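# Set the shelf board level on the cabinet's four pegs

## Task

Place the shelf board inside the cabinet so it sits flat on all four shelf pegs and release it. Afterwards the whole hand and arm must be out of the cabinet, with the hand kept at least about a fingernail's width clear of the cabinet's sides, back and roof, and the arm must be at rest. The gripper must not be holding any loose object at the end, and the board must stay in place without the robot supporting it.

## Robot and tools

Robot: one arm with six joints and a two-finger gripper. Its joints, in column order: waist, shoulder, elbow, wrist pitch, wrist yaw, wrist roll, with the gripper opening as a seventh value. The fingers point along the gripper's +x axis and close along its y axis. The reported end_effector_position is the point between the finger pads, 3 to 4 cm back from the tips.

Scene frame: origin on the table top straight below the arm's base, +z up, +y to the left when looking along +x. Positions are in metres, orientation is end_effector_quat_wxyz, velocities in m/s and rad/s. The base may be tilted relative to the table, and the printed hand position can be off, more so at long reach.

Tool execute_actions, argument "actions": a list holding one action, one wait, or nothing. Optional "pictures": true adds camera images; an empty list returns the state with images and sends no command. A refused call sends nothing.
- Action: {"rows": [[...]], "steps": N}, N from 8 to 15 (default 15), each step 1/30 s. Each row is applied for one step; if there are fewer rows than steps, the last row repeats. Every row has 7 numbers in [-1, 1]: six joint offsets then the opening.
- Joint numbers are offsets, not poses. They count from the joint angles in the most recent result that printed them (before any such result in a scene, or for a second call in the same reply, from where the arm is when the action begins), not from the previous row. So repeating a row means the same target; all zeros pulls the arm back to those angles. Scale: 1.0 equals 0.9615 rad for waist, shoulder and elbow, 1.713 rad for wrist pitch, 1.767 for wrist yaw, 1.728 for wrist roll.
- Joint ranges (rad): waist -3.054 to 3.054, shoulder 0.000 to 3.142, elbow 0.000 to 2.356, wrist pitch -1.571 to 1.571, wrist yaw -1.571 to 1.571, wrist roll -3.142 to 3.142. Asking for more than 0.010 rad beyond an end gets the call refused; true ends may be 0.010 rad either way. Targets past the real end are clipped, and "joint sent to its limit" may appear (possibly about an earlier action). Absence of that line does not prove more room.
- Opening (7th value) is absolute: +1 fully open (pads 0.088 m apart), empty fingers touch near -0.80, lower values add nothing. Closing fully takes at least about 0.5 s.
- Wait: {"steps": N} with no rows, N up to 300; it returns once N steps have passed since the previous result, reply time included.

Motion limits: each joint's target is kept within a lead of its measured angle (0.211 rad waist/shoulder/elbow, 0.213 wrist pitch, 0.267 wrist yaw, 0.228 wrist roll), and targets that would move the gripper over 70 mm from its measured spot are scaled back. Big moves therefore take several calls. Friction can leave a joint short of its target, especially at long reach, and tiny turns may not happen; check Joint positions after each move.

Timing: each result is taken 8 steps before the action ends; those steps run while you write. The arm keeps heading to the last row's target until it nearly stops or a step is HELD.

Result lines: Joint positions and Joint velocities (rad, rad/s, then finger gap in m and m/s). grip_measured is the measured opening on the command scale; to hold something, command clearly below it (further below squeezes harder; about 34 N per pad max, and a fast close can push harder). Readings may be off by about 1 mm of opening. "joint command not followed" means the clearance check altered or blocked targets (mounts and posts count as the arm). HELD marks steps where your row was partly or wholly not sent. Joint torques are total drive output in joint order, noisy and offset, not a clean contact gauge. MOTOR HOT appears from 50 °C; at 95 °C an OVER-TEMPERATURE FAULT holds the arm, and if it does not cool within 30 to 60 s the power cuts and the arm goes limp, so avoid long loaded holds. A TORQUE FAULT (contact torque reaching a load limit: waist 16.8, shoulder 20.8, elbow 20.8, wrist pitch 5.49, wrist yaw 5.47, wrist roll 5.13 N m, held weight included) stops the arm 10 s and drops the rest of the call.

Tool zoom_image: {"camera": name, "region": [x0, y0, x1, y1]} in pixels of that camera's latest image, top-left origin, region at most 504 by 504. Cameras (all 504x504): cam_head_left, cam_head_right, cam_high, cam_low, cam_wrist. Calibration is given in OpenCV style (K, distortion, T_world_to_cam); fixed cameras may be off by a couple of degrees and millimetres, and the wrist camera pose follows reported joints.

Tool finished_scene: {"scene": n} with the current scene number ends and grades it, irreversibly; the result reports success and the next task. Replying with no tool call ends everything.

Avoid: dropping or knocking anything off the table, slamming, hard hits, hard pushes, the arm stopping. Something may occasionally tug the held board or nudge loose items. Release the board fully, withdraw clear of the cabinet, let the arm settle, then finish. Faster, smoother, lower-effort motion is preferred.

Each tool is called after "Call:" as a command line: name --argument value for each argument, lists and objects as JSON in quotes; but a table of rows of numbers goes row by row, as --pt "numbers of a row", without its own name.

## Session

Call:
execute_actions --actions '[]'

Scene clock: 0.00 s of 4500.00 s.
end_effector_position=(+0.1528, -0.3444, +0.1214) grip_measured=+0.819 end_effector_quat_wxyz=(-0.354, +0.673, -0.300, -0.576) end_effector_velocity=(-0.001, +0.002, +0.002) end_effector_angular_velocity=(-0.002, +0.008, +0.009)
Joint positions: [-1.159  1.943  1.582 -1.162 -0.135  2.906  0.079]
Joint velocities: [ 0.002 -0.007 -0.002 -0.007  0.007 -0.007 -0.   ]
Joint torques (N m, as the arm reports them, + toward a larger angle): no reading
Motor temperatures (°C, as the motors report them): [27 29 27 29 27 25]
Heat: hottest shoulder 29 °C (+0.0 °C/min).
camera_calibration (this result's frames):
cam_wrist: T_world_to_cam=[[0.839287, 0.536391, 0.0887839, 0.0573493], [0.467077, -0.794924, 0.387213, -0.359678], [0.278274, -0.283514, -0.917706, 0.0464021], [0, 0, 0, 1]] pos_world=[0.106953, -0.303523, 0.176764]

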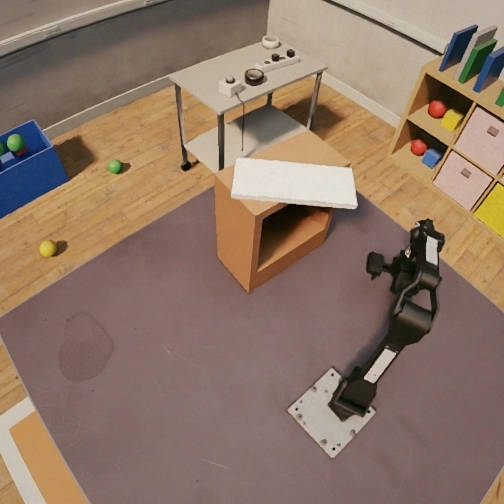

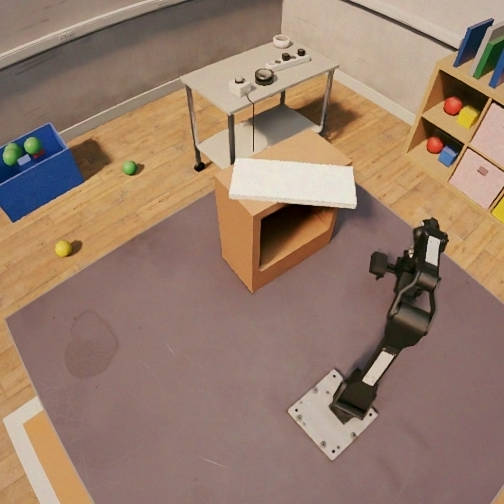

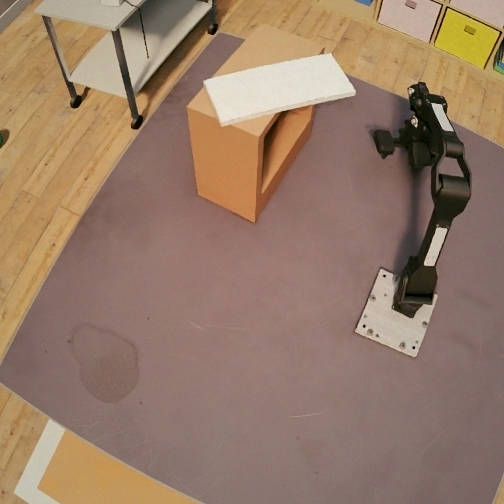

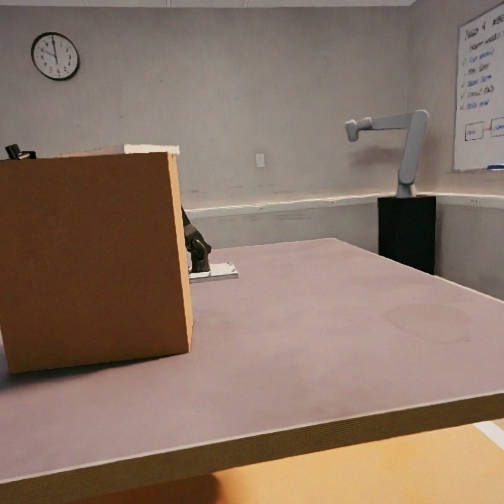

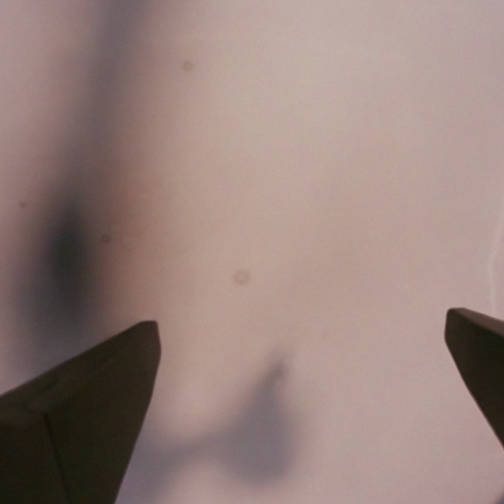

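Call:
zoom_image --camera "cam_high" --region '[180, 15, 370, 150]'

Call:
zoom_image --camera "cam_head_left" --region '[200, 120, 370, 300]'

Call:
zoom_image --camera "cam_high" --region '[180, 90, 340, 230]'

Call:
zoom_image --camera "cam_low" --region '[0, 130, 250, 380]'

Region (180, 15, 370, 150) of cam_high's 504x504 image, scaled by 2.653, with more detail than that image has; it fills the top 358 rows of this view, and the rest is white.

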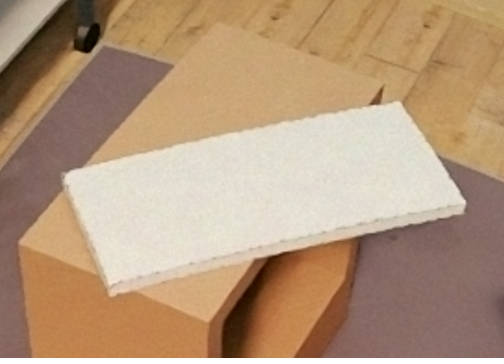

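Region (200, 120, 370, 300) of cam_head_left's 504x504 image, scaled by 2.800, with more detail than that image has.

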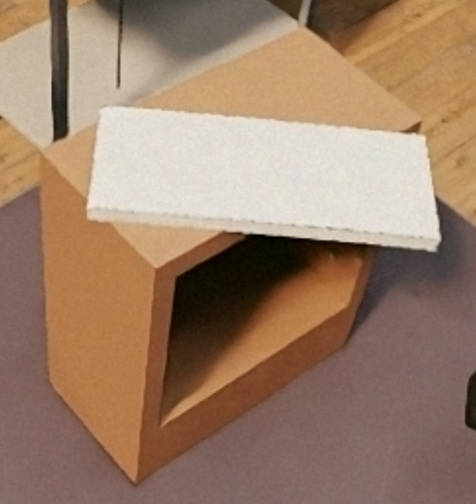

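Region (180, 90, 340, 230) of cam_high's 504x504 image, scaled by 3.150, with more detail than that image has; it fills the top 441 rows of this view, and the rest is white.

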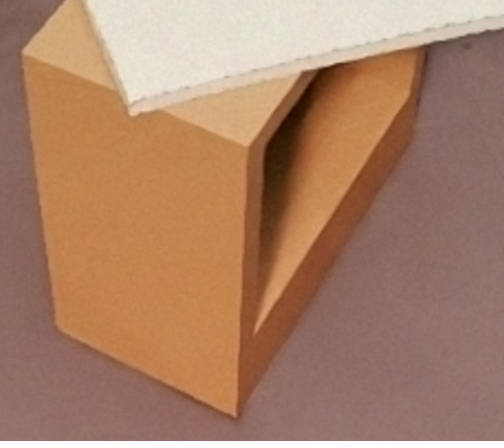

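Region (0, 130, 250, 380) of cam_low's 504x504 image, scaled by 2.016, with more detail than that image has.

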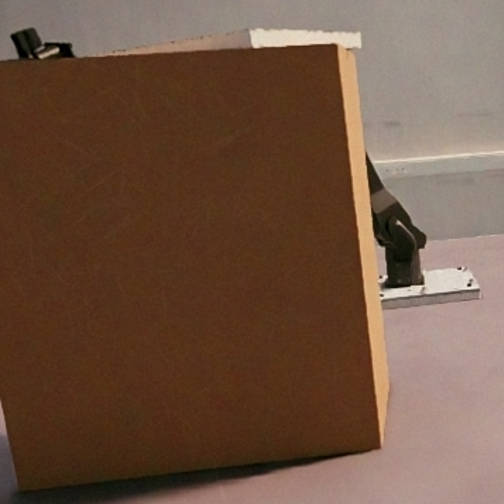

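Call:
execute_actions --actions '[{"rows": [[0.002,-0.010,-0.006,0.001,0.001,-0.002,0.78],[0.005,-0.024,-0.015,0.003,0.004,-0.005,0.74],[0.009,-0.039,-0.025,0.006,0.007,-0.009,0.70],[0.013,-0.058,-0.038,0.009,0.011,-0.015,0.65],[0.018,-0.082,-0.054,0.014,0.016,-0.022,0.60],[0.026,-0.109,-0.073,0.020,0.023,-0.030,0.55],[0.034,-0.141,-0.094,0.027,0.030,-0.040,0.50],[0.045,-0.175,-0.118,0.036,0.039,-0.052,0.45],[0.058,-0.213,-0.144,0.046,0.048,-0.065,0.40],[0.073,-0.253,-0.172,0.057,0.059,-0.079,0.35],[0.091,-0.295,-0.201,0.070,0.070,-0.094,0.30],[0.112,-0.338,-0.232,0.084,0.082,-0.111,0.25],[0.135,-0.383,-0.265,0.100,0.095,-0.129,0.20],[0.161,-0.428,-0.298,0.117,0.109,-0.148,0.16],[0.191,-0.474,-0.332,0.136,0.123,-0.168,0.12]], "steps": 15}]'

Call:
execute_actions --actions '[{"rows": [[0.117,-0.193,-0.143,0.073,0.057,-0.079,0.12],[0.152,-0.240,-0.180,0.095,0.073,-0.101,0.12],[0.189,-0.288,-0.218,0.117,0.090,-0.124,0.12],[0.229,-0.337,-0.256,0.140,0.107,-0.148,0.12],[0.270,-0.384,-0.294,0.164,0.125,-0.172,0.12],[0.313,-0.431,-0.332,0.188,0.143,-0.196,0.12],[0.357,-0.476,-0.369,0.213,0.161,-0.221,0.12],[0.402,-0.519,-0.405,0.239,0.180,-0.246,0.12],[0.448,-0.560,-0.438,0.265,0.199,-0.271,0.12],[0.495,-0.597,-0.470,0.291,0.218,-0.296,0.12],[0.542,-0.631,-0.498,0.317,0.236,-0.321,0.12],[0.589,-0.661,-0.524,0.343,0.255,-0.345,0.12],[0.636,-0.685,-0.546,0.369,0.273,-0.370,0.12],[0.683,-0.704,-0.563,0.395,0.291,-0.394,0.12],[0.729,-0.718,-0.576,0.421,0.308,-0.417,0.12]], "steps": 15}]'

Call:
execute_actions --actions '[{"rows": [[0.205,-0.082,-0.074,0.113,0.078,-0.104,0.12],[0.251,-0.080,-0.074,0.139,0.095,-0.127,0.12],[0.297,-0.073,-0.069,0.166,0.111,-0.150,0.12],[0.342,-0.061,-0.059,0.192,0.127,-0.173,0.12],[0.386,-0.045,-0.046,0.218,0.143,-0.194,0.12],[0.428,-0.027,-0.031,0.242,0.157,-0.215,0.12],[0.467,-0.007,-0.014,0.266,0.171,-0.234,0.12],[0.504,0.013,0.003,0.288,0.184,-0.252,0.12],[0.538,0.033,0.019,0.308,0.195,-0.269,0.12],[0.568,0.051,0.035,0.326,0.205,-0.283,0.12],[0.593,0.069,0.049,0.341,0.214,-0.295,0.12],[0.614,0.084,0.062,0.354,0.221,-0.305,0.12],[0.629,0.096,0.071,0.363,0.226,-0.313,0.12],[0.639,0.103,0.078,0.369,0.229,-0.317,0.12],[0.642,0.106,0.080,0.371,0.230,-0.319,0.12]], "steps": 15}]'

Call:
execute_actions --actions '[{"steps": 22}]' --pictures true

Scene clock: 15.80 s of 4500.00 s.
end_effector_position=(+0.1508, -0.3391, +0.1262) grip_measured=+0.638 end_effector_quat_wxyz=(-0.328, +0.681, -0.300, -0.582) end_effector_velocity=(-0.008, +0.071, +0.078) end_effector_angular_velocity=(-0.423, +0.103, +0.434)
Joint positions: [-1.149  1.899  1.542 -1.141 -0.11   2.875  0.07 ]
Joint velocities: [ 0.144 -0.554 -0.437  0.198  0.227 -0.315 -0.061]
Joint torques (N m, as the arm reports them, + toward a larger angle): [  0.49 -11.88   6.07   0.6    0.06  -0.1 ]
Motor temperatures (°C, as the motors report them): [27 33 28 28 27 25]
Heat: hottest shoulder 33 °C (+15.2 °C/min).
Steps of this call (steps 1 to 90: nothing new was sent; then 12.57 s passed at rest; steps 91 to 97: the first 7 steps of this action). Readings (joint positions):
91: [-1.159 1.944 1.582 -1.162 -0.135 2.906]
92: [-1.159 1.944 1.582 -1.162 -0.135 2.906]
94: [-1.158 1.937 1.575 -1.156 -0.130 2.900]
97: the state above

Scene clock: 16.30 s of 4500.00 s.
end_effector_position=(+0.1874, -0.2741, +0.2135) grip_measured=+0.143 end_effector_quat_wxyz=(+0.104, +0.773, -0.281, -0.559) end_effector_velocity=(+0.140, +0.213, +0.185) end_effector_angular_velocity=(-1.825, +0.296, +1.574)
Joint positions: [-0.832  1.336  1.141 -0.775  0.196  2.465  0.046]
Joint velocities: [ 1.126 -1.331 -1.053  1.15   0.872 -1.194 -0.009]
Joint torques (N m, as the arm reports them, + toward a larger angle): [ 0.13 -6.3   6.16  1.63  0.22 -0.13]
Motor temperatures (°C, as the motors report them): [27 33 28 28 27 25]
Heat: hottest shoulder 33 °C (+14.7 °C/min).
Steps of this call (steps 1 to 8: the last 8 steps of your previous action; steps 9 to 15: the first 7 steps of this action, its rows measured from where the robot was after step 8). Readings (joint positions):
8: [-1.050 1.636 1.368 -1.011 0.012 2.712]
9: [-1.027 1.594 1.339 -0.983 0.035 2.682]
10: [-1.000 1.552 1.309 -0.951 0.059 2.649]
12: [-0.939 1.468 1.245 -0.885 0.110 2.579]
15: the state above

Scene clock: 16.80 s of 4500.00 s.
end_effector_position=(+0.2741, -0.1611, +0.3227) grip_measured=+0.121 end_effector_quat_wxyz=(+0.556, +0.702, -0.268, -0.355) end_effector_velocity=(+0.187, +0.246, +0.242) end_effector_angular_velocity=(-1.181, -0.264, +0.652)
Joint positions: [-0.191  0.997  0.859 -0.127  0.656  1.856  0.045]
Joint velocities: [ 1.248  0.12   0.051  1.282  0.842 -1.121 -0.   ]
Joint torques (N m, as the arm reports them, + toward a larger angle): [ 0.17 -1.36  9.34  2.07  0.12 -0.14]
Motor temperatures (°C, as the motors report them): [27 33 28 28 27 25]
Heat: hottest shoulder 33 °C (+14.3 °C/min).
Steps of this call (steps 1 to 8: the last 8 steps of your previous action; steps 9 to 15: the first 7 steps of this action, its rows measured from where the robot was after step 8). Readings (joint positions):
8: [-0.498 1.036 0.898 -0.438 0.448 2.133]
9: [-0.453 1.017 0.882 -0.396 0.481 2.092]
10: [-0.409 1.004 0.870 -0.351 0.511 2.052]
12: [-0.320 0.993 0.859 -0.261 0.571 1.971]
15: the state above

Scene clock: 17.53 s of 4500.00 s.
end_effector_position=(+0.3278, -0.0900, +0.3863) grip_measured=+0.120 end_effector_quat_wxyz=(+0.643, +0.665, -0.284, -0.254) end_effector_velocity=(+0.001, +0.003, -0.001) end_effector_angular_velocity=(-0.006, +0.012, +0.005)
Joint positions: [0.115 1.129 0.962 0.194 0.851 1.587 0.045]
Joint velocities: [ 0.012  0.002  0.002 -0.007  0.007 -0.007  0.   ]
Joint torques (N m, as the arm reports them, + toward a larger angle): [ 0.1  -2.62  9.23  1.98  0.14 -0.15]
Motor temperatures (°C, as the motors report them): [27 33 28 28 27 25]
Heat: hottest shoulder 33 °C (+13.7 °C/min).
Kept back: nothing.
Steps of this call (steps 1 to 8: the last 8 steps of your previous action; steps 9 to 22: the robot went on to your last target). Readings (joint positions):
1: [-0.150 1.004 0.864 -0.087 0.683 1.820]
2: [-0.112 1.015 0.871 -0.047 0.708 1.786]
4: [-0.041 1.045 0.893 0.027 0.752 1.724]
8: [0.061 1.099 0.938 0.132 0.812 1.638]
22: the state above
camera_calibration (this result's frames):
cam_wrist: T_world_to_cam=[[0.110589, 0.00816861, -0.993833, 0.360033], [0.443833, 0.894312, 0.056738, -0.0544296], [0.88926, -0.44737, 0.0952751, -0.293391], [0, 0, 0, 1]] pos_world=[0.245243, -0.0855185, 0.388854]

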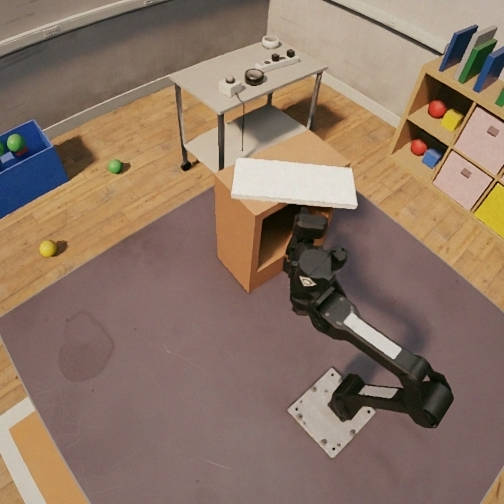

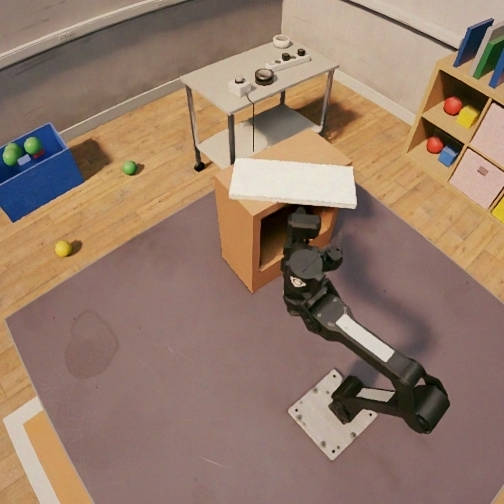

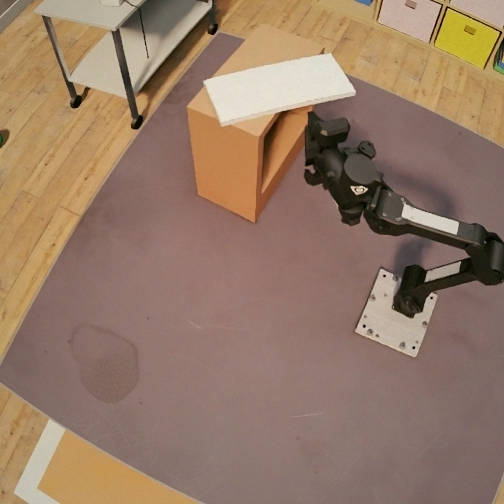

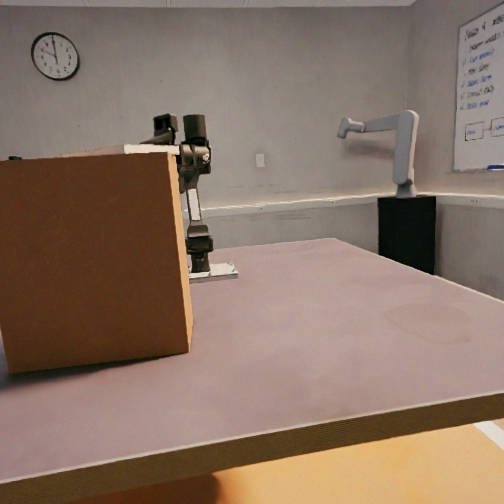

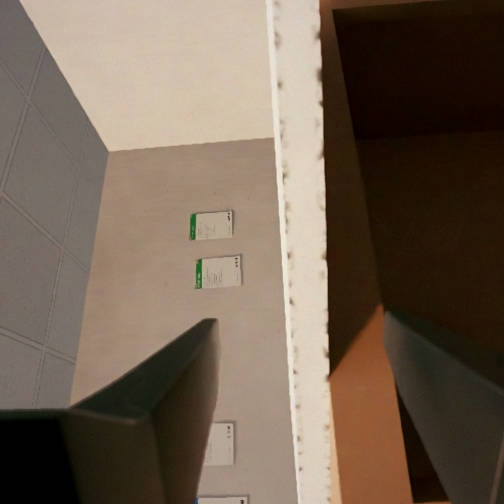

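Call:
execute_actions --actions '[]'

Scene clock: 19.37 s of 4500.00 s.
end_effector_position=(+0.3280, -0.0896, +0.3866) grip_measured=+0.120 end_effector_quat_wxyz=(+0.643, +0.665, -0.284, -0.254) end_effector_velocity=(-0.001, -0.000, +0.002) end_effector_angular_velocity=(+0.006, -0.017, +0.005)
Joint positions: [0.116 1.13  0.962 0.196 0.852 1.585 0.045]
Joint velocities: [-0.002 -0.007 -0.002  0.007 -0.007  0.007 -0.   ]
Joint torques (N m, as the arm reports them, + toward a larger angle): [ 0.38 -2.77  9.32  2.    0.09 -0.15]
Motor temperatures (°C, as the motors report them): [27 33 28 29 27 25]
Heat: hottest shoulder 33 °C (+12.4 °C/min).
Kept back: nothing.
Steps of this call (steps 1 to 30: the robot went on to your last target; steps 31 to 55: nothing new was sent). Readings (joint positions):
1: [0.115 1.129 0.962 0.195 0.852 1.586]
2: [0.115 1.130 0.962 0.195 0.852 1.586]
4: [0.116 1.130 0.962 0.195 0.852 1.585]
8: [0.116 1.130 0.962 0.195 0.852 1.585]
55: the state above
The arm was judged still, so your last target was given up. Only a new action makes it travel on or press farther. Fingers that are still opening or closing keep moving.
camera_calibration (this result's frames):
cam_wrist: T_world_to_cam=[[0.111029, 0.00726344, -0.993791, 0.360105], [0.443502, 0.894517, 0.056087, -0.0545089], [0.88937, -0.446976, 0.0960958, -0.293729], [0, 0, 0, 1]] pos_world=[0.245427, -0.0851462, 0.389152]

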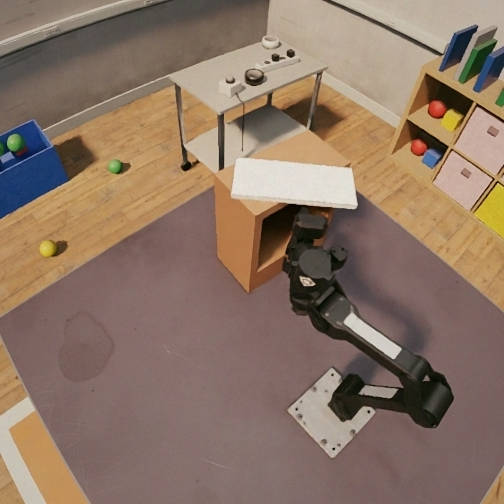

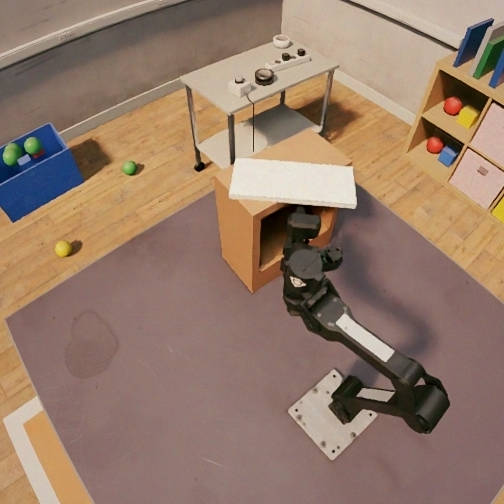

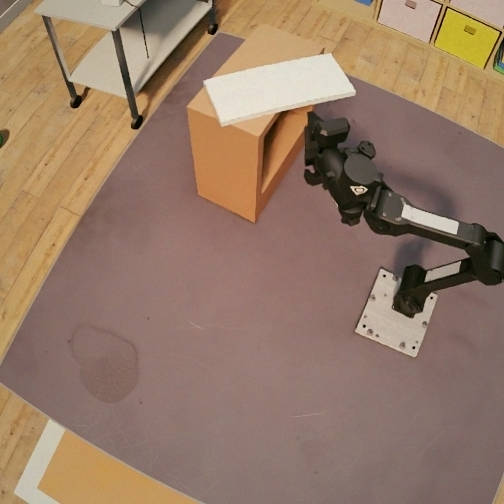

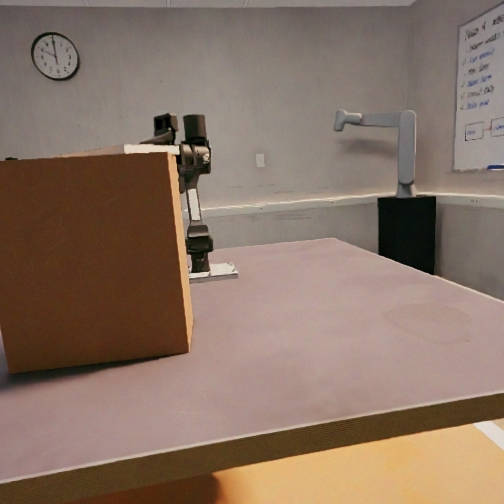

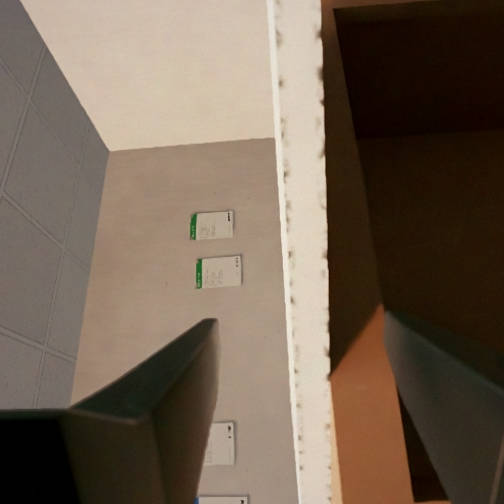

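Call:
zoom_image --camera "cam_wrist" --region '[240, 200, 400, 360]'

Call:
zoom_image --camera "cam_wrist" --region '[240, 0, 400, 160]'

Call:
zoom_image --camera "cam_wrist" --region '[240, 344, 400, 504]'

Call:
zoom_image --camera "cam_high" --region '[190, 40, 390, 200]'

Region (240, 200, 400, 360) of cam_wrist's 504x504 image, scaled by 3.150, with more detail than that image has.

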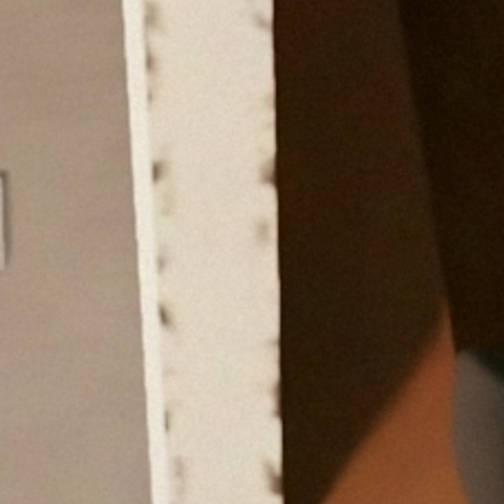

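Region (240, 0, 400, 160) of cam_wrist's 504x504 image, scaled by 3.150, with more detail than that image has.

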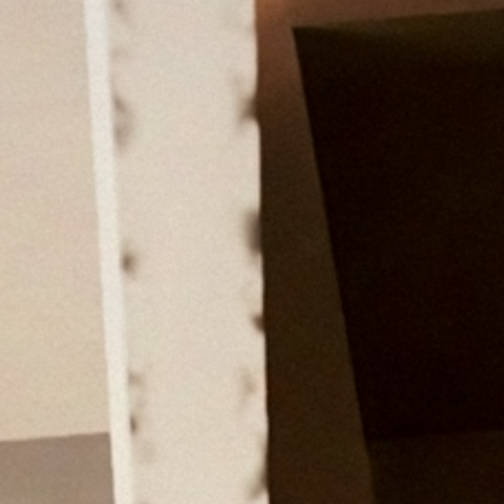

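Region (240, 344, 400, 504) of cam_wrist's 504x504 image, scaled by 3.150, with more detail than that image has.

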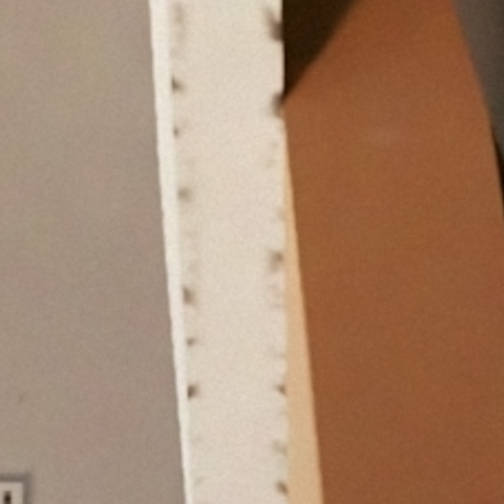

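Region (190, 40, 390, 200) of cam_high's 504x504 image, scaled by 2.520, with more detail than that image has; it fills the top 403 rows of this view, and the rest is white.

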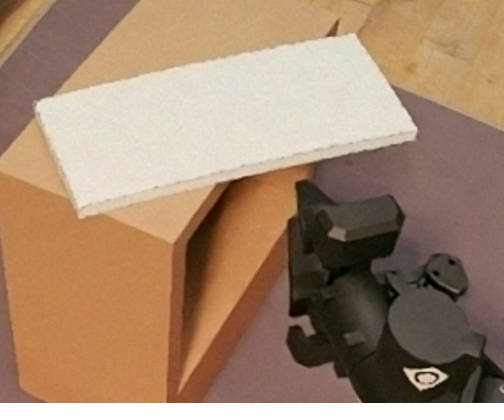

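Call:
zoom_image --camera "cam_wrist" --region '[180, 290, 260, 370]'

Call:
zoom_image --camera "cam_wrist" --region '[360, 290, 440, 370]'

Call:
zoom_image --camera "cam_high" --region '[280, 80, 370, 150]'

Region (180, 290, 260, 370) of cam_wrist's 504x504 image, scaled by 6.300, with more detail than that image has.

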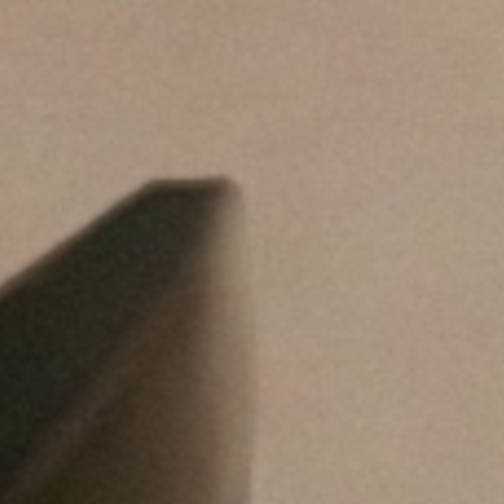

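Region (360, 290, 440, 370) of cam_wrist's 504x504 image, scaled by 6.300, with more detail than that image has.

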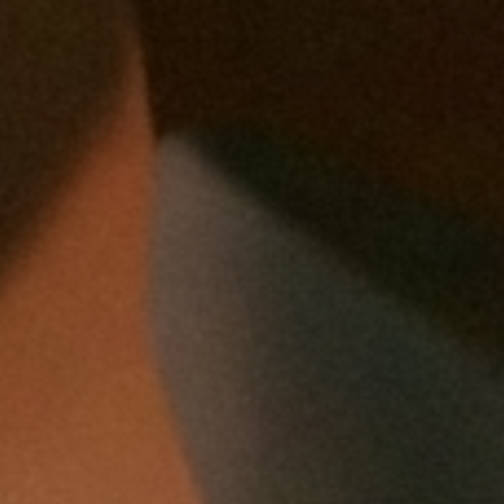

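Region (280, 80, 370, 150) of cam_high's 504x504 image, scaled by 5.600, with more detail than that image has.

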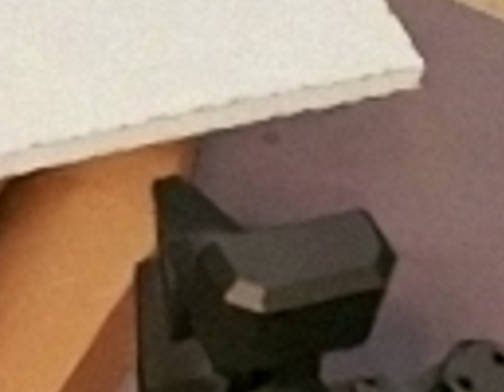

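Call:
execute_actions --actions '[{"rows": [[-0.0053,0.0051,0.0043,0.0016,-0.0025,-0.001,0.12],[-0.0168,0.0143,0.0097,0.0049,-0.0082,-0.002,0.12],[-0.0335,0.0273,0.0163,0.0089,-0.0166,-0.003,0.12],[-0.0523,0.0407,0.0207,0.014,-0.0262,-0.004,0.12],[-0.0735,0.057,0.027,0.0195,-0.0372,-0.005,0.12],[-0.096,0.0755,0.0352,0.0252,-0.0488,-0.006,0.12],[-0.1187,0.0957,0.0454,0.0308,-0.0606,-0.007,0.12],[-0.1406,0.117,0.0575,0.036,-0.072,-0.008,0.12],[-0.1611,0.1385,0.0709,0.0405,-0.0827,-0.009,0.12],[-0.1793,0.1595,0.0851,0.0444,-0.0923,-0.0097,0.12],[-0.195,0.1789,0.0991,0.0475,-0.1005,-0.0102,0.12],[-0.2076,0.1959,0.112,0.0499,-0.1073,-0.0106,0.1],[-0.217,0.2093,0.1225,0.0515,-0.1123,-0.0109,0.06],[-0.223,0.2181,0.1296,0.0525,-0.1154,-0.011,0.0],[-0.225,0.2212,0.1322,0.0528,-0.1165,-0.011,-0.08]], "steps": 15}]'

Call:
execute_actions --actions '[{"steps": 20}]' --pictures true

Scene clock: 29.30 s of 4500.00 s.
end_effector_position=(+0.3376, -0.1017, +0.3861) grip_measured=+0.120 end_effector_quat_wxyz=(+0.644, +0.663, -0.285, -0.252) end_effector_velocity=(+0.095, -0.122, -0.014) end_effector_angular_velocity=(-0.042, +0.033, -0.036)
Joint positions: [0.062 1.167 0.977 0.224 0.798 1.58  0.045]
Joint velocities: [-0.51   0.383  0.164  0.212 -0.476 -0.037 -0.   ]
Joint torques (N m, as the arm reports them, + toward a larger angle): [-0.52 -2.8   8.99  2.02 -0.04 -0.2 ]
Motor temperatures (°C, as the motors report them): [27 32 30 30 27 25]
Heat: hottest shoulder 32 °C (+6.1 °C/min).
Steps of this call (steps 1 to 90: nothing new was sent; then 6.70 s passed at rest; steps 91 to 97: the first 7 steps of this action). Readings (joint positions):
91: [0.116 1.131 0.963 0.196 0.852 1.585]
92: [0.115 1.131 0.963 0.197 0.851 1.585]
94: [0.103 1.137 0.965 0.205 0.837 1.584]
97: the state above

Scene clock: 29.97 s of 4500.00 s.
end_effector_position=(+0.3753, -0.1456, +0.3838) grip_measured=-0.075 end_effector_quat_wxyz=(+0.648, +0.656, -0.286, -0.258) end_effector_velocity=(+0.002, -0.004, -0.005) end_effector_angular_velocity=(-0.013, +0.033, -0.006)
Joint positions: [-0.096  1.331  1.076  0.284  0.651  1.569  0.035]
Joint velocities: [-0.012  0.012  0.002 -0.007 -0.007 -0.022 -0.002]
Joint torques (N m, as the arm reports them, + toward a larger angle): [-0.35 -4.04  9.28  2.15 -0.06 -0.13]
Motor temperatures (°C, as the motors report them): [27 32 30 30 27 25]
Heat: hottest shoulder 32 °C (+6.0 °C/min).
Kept back: nothing.
Steps of this call (steps 1 to 8: the last 8 steps of your previous action; steps 9 to 20: the robot went on to your last target). Readings (joint positions):
1: [0.044 1.181 0.983 0.231 0.782 1.579]
2: [0.026 1.198 0.991 0.238 0.765 1.578]
4: [-0.011 1.234 1.010 0.252 0.732 1.575]
8: [-0.066 1.298 1.049 0.272 0.681 1.571]
20: the state above
camera_calibration (this result's frames):
cam_wrist: T_world_to_cam=[[0.100948, -0.0104603, -0.994837, 0.354045], [0.453391, 0.890558, 0.0366425, -0.0220987], [0.885577, -0.454749, 0.0946424, -0.35972], [0, 0, 0, 1]] pos_world=[0.292839, -0.140199, 0.387072]

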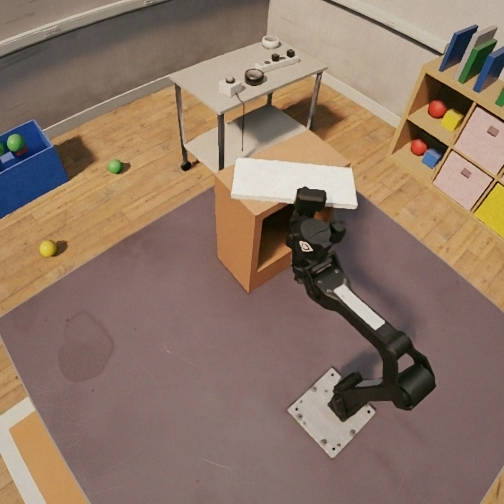

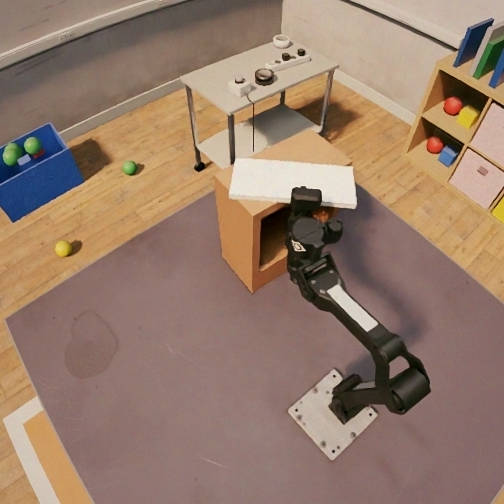

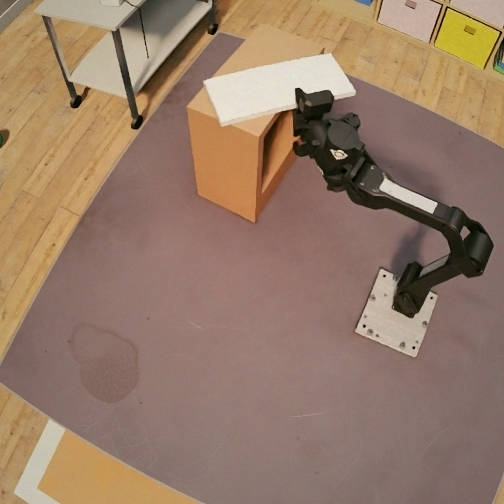

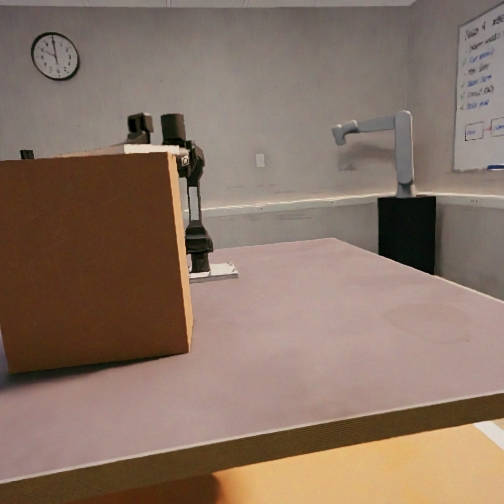

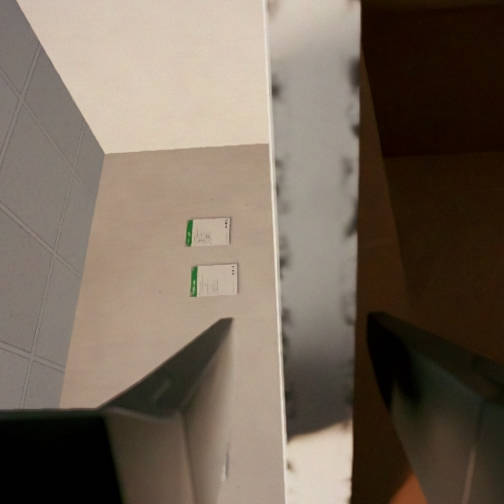

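Call:
zoom_image --camera "cam_wrist" --region '[220, 230, 420, 430]'

Call:
zoom_image --camera "cam_high" --region '[200, 45, 360, 135]'

Call:
zoom_image --camera "cam_wrist" --region '[240, 0, 400, 160]'

Region (220, 230, 420, 430) of cam_wrist's 504x504 image, scaled by 2.520, with more detail than that image has.

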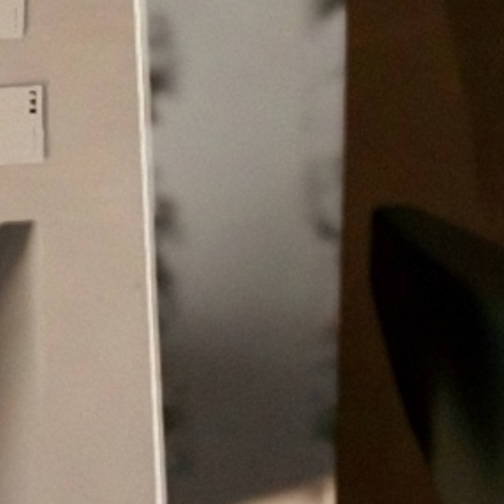

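Region (200, 45, 360, 135) of cam_high's 504x504 image, scaled by 3.150, with more detail than that image has; it fills the top 284 rows of this view, and the rest is white.

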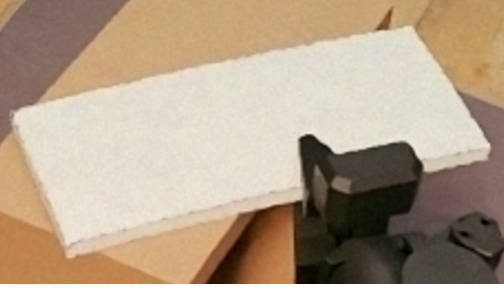

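Region (240, 0, 400, 160) of cam_wrist's 504x504 image, scaled by 3.150, with more detail than that image has.

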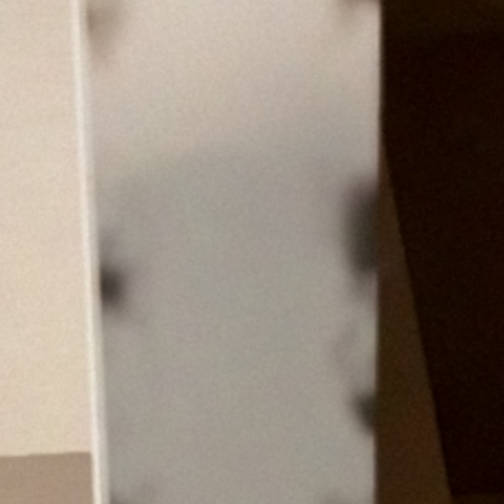

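Call:
execute_actions --actions '[{"rows": [[-0.0052,0.0123,0.0138,0.0018,-0.003,-0.0017,-0.1],[-0.0067,0.0143,0.0146,0.0025,-0.0038,-0.0017,-0.12],[-0.0089,0.0173,0.0158,0.0036,-0.005,-0.0017,-0.15],[-0.0115,0.0207,0.0172,0.0049,-0.0064,-0.0017,-0.18],[-0.014,0.024,0.0185,0.0061,-0.0077,-0.0017,-0.21],[-0.0162,0.027,0.0197,0.0072,-0.0089,-0.0017,-0.24],[-0.0177,0.029,0.0205,0.0079,-0.0097,-0.0017,-0.27],[-0.0183,0.0298,0.0208,0.0082,-0.01,-0.0017,-0.3],[-0.0183,0.0298,0.0208,0.0082,-0.01,-0.0017,-0.32],[-0.0183,0.0298,0.0208,0.0082,-0.01,-0.0017,-0.34],[-0.0183,0.0298,0.0208,0.0082,-0.01,-0.0017,-0.36],[-0.0183,0.0298,0.0208,0.0082,-0.01,-0.0017,-0.38],[-0.0183,0.0298,0.0208,0.0082,-0.01,-0.0017,-0.4],[-0.0183,0.0298,0.0208,0.0082,-0.01,-0.0017,-0.42],[-0.0183,0.0298,0.0208,0.0082,-0.01,-0.0017,-0.44]], "steps": 15}]'

Call:
execute_actions --actions '[{"rows": [[0,0,0.003,0,0,0,-0.46],[0,0,0.003,0,0,0,-0.48],[0,0,0.003,0,0,0,-0.5],[0,0,0.003,0,0,0,-0.52],[0,0,0.003,0,0,0,-0.54],[0,0,0.003,0,0,0,-0.56],[0,0,0.003,0,0,0,-0.59],[0,0,0.003,0,0,0,-0.62],[0,0,0.003,0,0,0,-0.65],[0,0,0.003,0,0,0,-0.69],[0,0,0.003,0,0,0,-0.73],[0,0,0.003,0,0,0,-0.77],[0,0,0.003,0,0,0,-0.8],[0,0,0.003,0,0,0,-0.83],[0,0,0.003,0,0,0,-0.85]], "steps": 15}]'

Call:
execute_actions --actions '[{"steps": 12}]' --pictures true

Scene clock: 33.43 s of 4500.00 s.
end_effector_position=(+0.3776, -0.1480, +0.3833) grip_measured=-0.187 end_effector_quat_wxyz=(+0.649, +0.657, -0.287, -0.257) end_effector_velocity=(+0.014, -0.019, -0.006) end_effector_angular_velocity=(+0.004, -0.003, -0.005)
Joint positions: [-0.104  1.341  1.08   0.291  0.641  1.569  0.03 ]
Joint velocities: [-0.056  0.066  0.027  0.037 -0.051  0.007 -0.037]
Joint torques (N m, as the arm reports them, + toward a larger angle): [-0.36 -4.15  9.39  2.12 -0.02 -0.15]
Motor temperatures (°C, as the motors report them): [27 32 31 30 27 25]
Heat: hottest shoulder 32 °C (+5.4 °C/min).
Steps of this call (steps 1 to 15: the robot went on to your last target; steps 16 to 90: nothing new was sent; then 0.23 s passed at rest; steps 91 to 97: the first 7 steps of this action). Readings (joint positions):
91: [-0.097 1.333 1.077 0.284 0.649 1.569]
92: [-0.097 1.334 1.077 0.285 0.648 1.569]
94: [-0.099 1.335 1.078 0.287 0.646 1.569]
97: the state above

Scene clock: 33.93 s of 4500.00 s.
end_effector_position=(+0.3795, -0.1500, +0.3821) grip_measured=-0.508 end_effector_quat_wxyz=(+0.649, +0.656, -0.286, -0.257) end_effector_velocity=(+0.002, +0.001, -0.015) end_effector_angular_velocity=(-0.006, +0.086, +0.019)
Joint positions: [-0.109  1.349  1.082  0.297  0.636  1.569  0.014]
Joint velocities: [-0.002 -0.002 -0.007 -0.066 -0.022 -0.022 -0.004]
Joint torques (N m, as the arm reports them, + toward a larger angle): [ 0.   -5.42  8.44  1.88  0.02 -0.02]
Motor temperatures (°C, as the motors report them): [27 32 31 30 27 25]
Heat: hottest shoulder 32 °C (+5.3 °C/min).
Steps of this call (steps 1 to 8: the last 8 steps of your previous action; steps 9 to 15: the first 7 steps of this action, its rows measured from where the robot was after step 8). Readings (joint positions):
8: [-0.109 1.349 1.082 0.295 0.636 1.569]
9: [-0.109 1.349 1.082 0.295 0.636 1.569]
10: [-0.109 1.349 1.082 0.295 0.636 1.569]
12: [-0.109 1.349 1.082 0.295 0.636 1.569]
15: the state above

Scene clock: 34.33 s of 4500.00 s.
end_effector_position=(+0.3795, -0.1500, +0.3821) grip_measured=-0.512 end_effector_quat_wxyz=(+0.648, +0.657, -0.287, -0.257) end_effector_velocity=(+0.000, +0.002, +0.001) end_effector_angular_velocity=(-0.007, -0.002, +0.009)
Joint positions: [-0.109  1.349  1.082  0.297  0.636  1.57   0.014]
Joint velocities: [ 0.002 -0.002 -0.002  0.007 -0.007 -0.007  0.   ]
Joint torques (N m, as the arm reports them, + toward a larger angle): [-0.06 -5.46  8.24  1.87  0.04 -0.07]
Motor temperatures (°C, as the motors report them): [27 32 31 30 27 25]
Heat: hottest shoulder 32 °C (+5.2 °C/min).
Kept back: nothing.
Steps of this call (steps 1 to 8: the last 8 steps of your previous action; steps 9 to 12: the robot went on to your last target). Readings (joint positions):
1: [-0.109 1.349 1.082 0.297 0.636 1.569]
2: [-0.109 1.349 1.082 0.297 0.636 1.570]
4: [-0.109 1.349 1.082 0.297 0.636 1.570]
8: [-0.109 1.349 1.082 0.297 0.636 1.570]
12: the state above
camera_calibration (this result's frames):
cam_wrist: T_world_to_cam=[[0.102186, -0.0103679, -0.994711, 0.351351], [0.452316, 0.891082, 0.0371782, -0.0197672], [0.885984, -0.453723, 0.0957455, -0.365653], [0, 0, 0, 1]] pos_world=[0.297, -0.144648, 0.385237]

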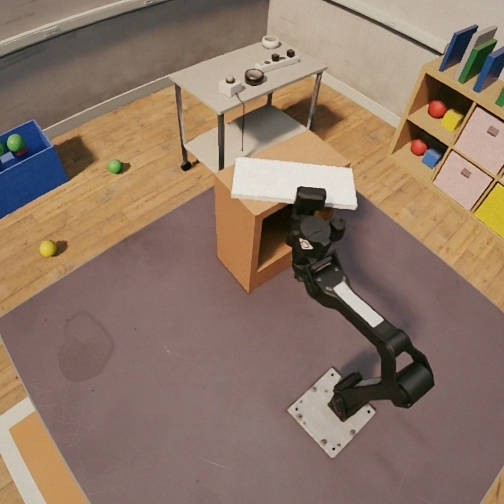

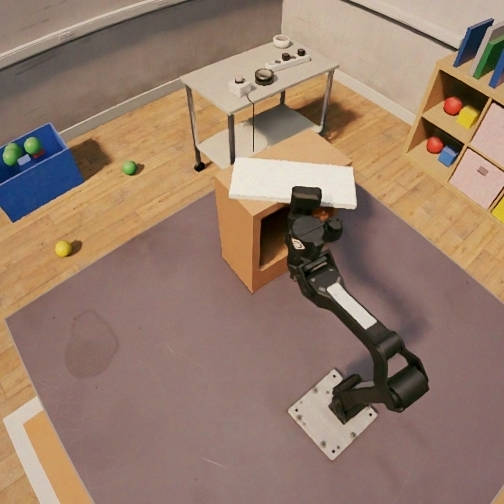

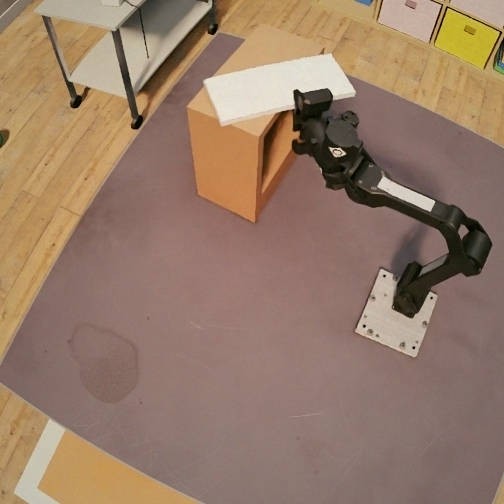

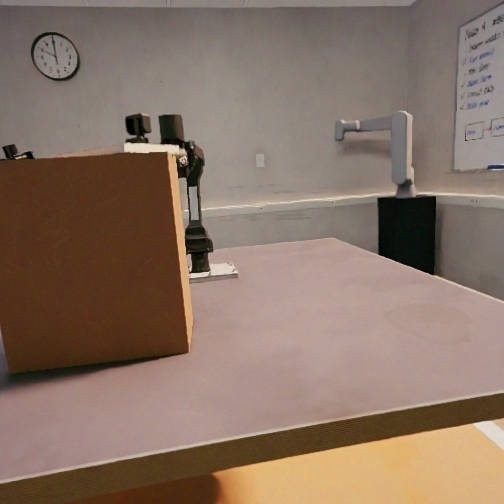

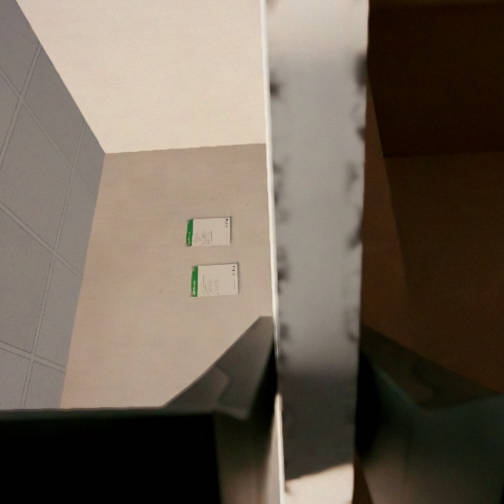

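Call:
zoom_image --camera "cam_high" --region '[272, 50, 362, 120]'

Call:
zoom_image --camera "cam_high" --region '[185, 70, 285, 150]'

Call:
zoom_image --camera "cam_head_left" --region '[220, 140, 370, 230]'

Region (272, 50, 362, 120) of cam_high's 504x504 image, scaled by 5.600, with more detail than that image has.

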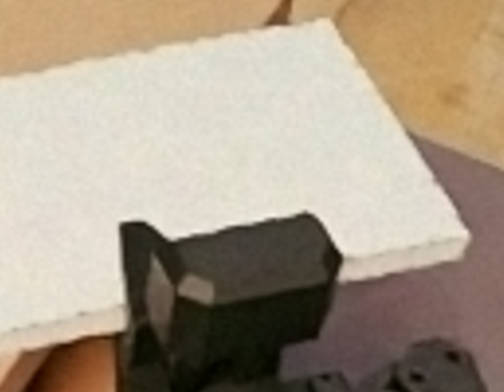

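Region (185, 70, 285, 150) of cam_high's 504x504 image, scaled by 5.040, with more detail than that image has; it fills the top 403 rows of this view, and the rest is white.

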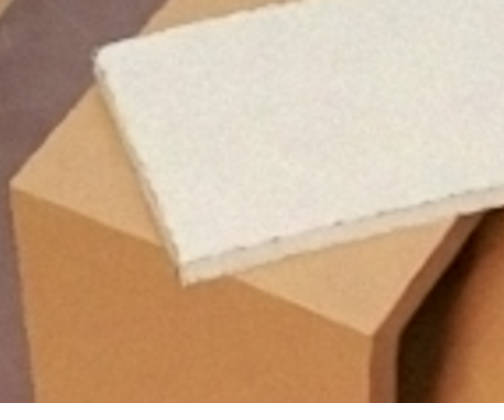

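Region (220, 140, 370, 230) of cam_head_left's 504x504 image, scaled by 3.360, with more detail than that image has; it fills the top 302 rows of this view, and the rest is white.

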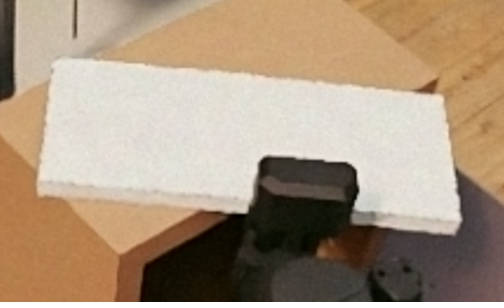

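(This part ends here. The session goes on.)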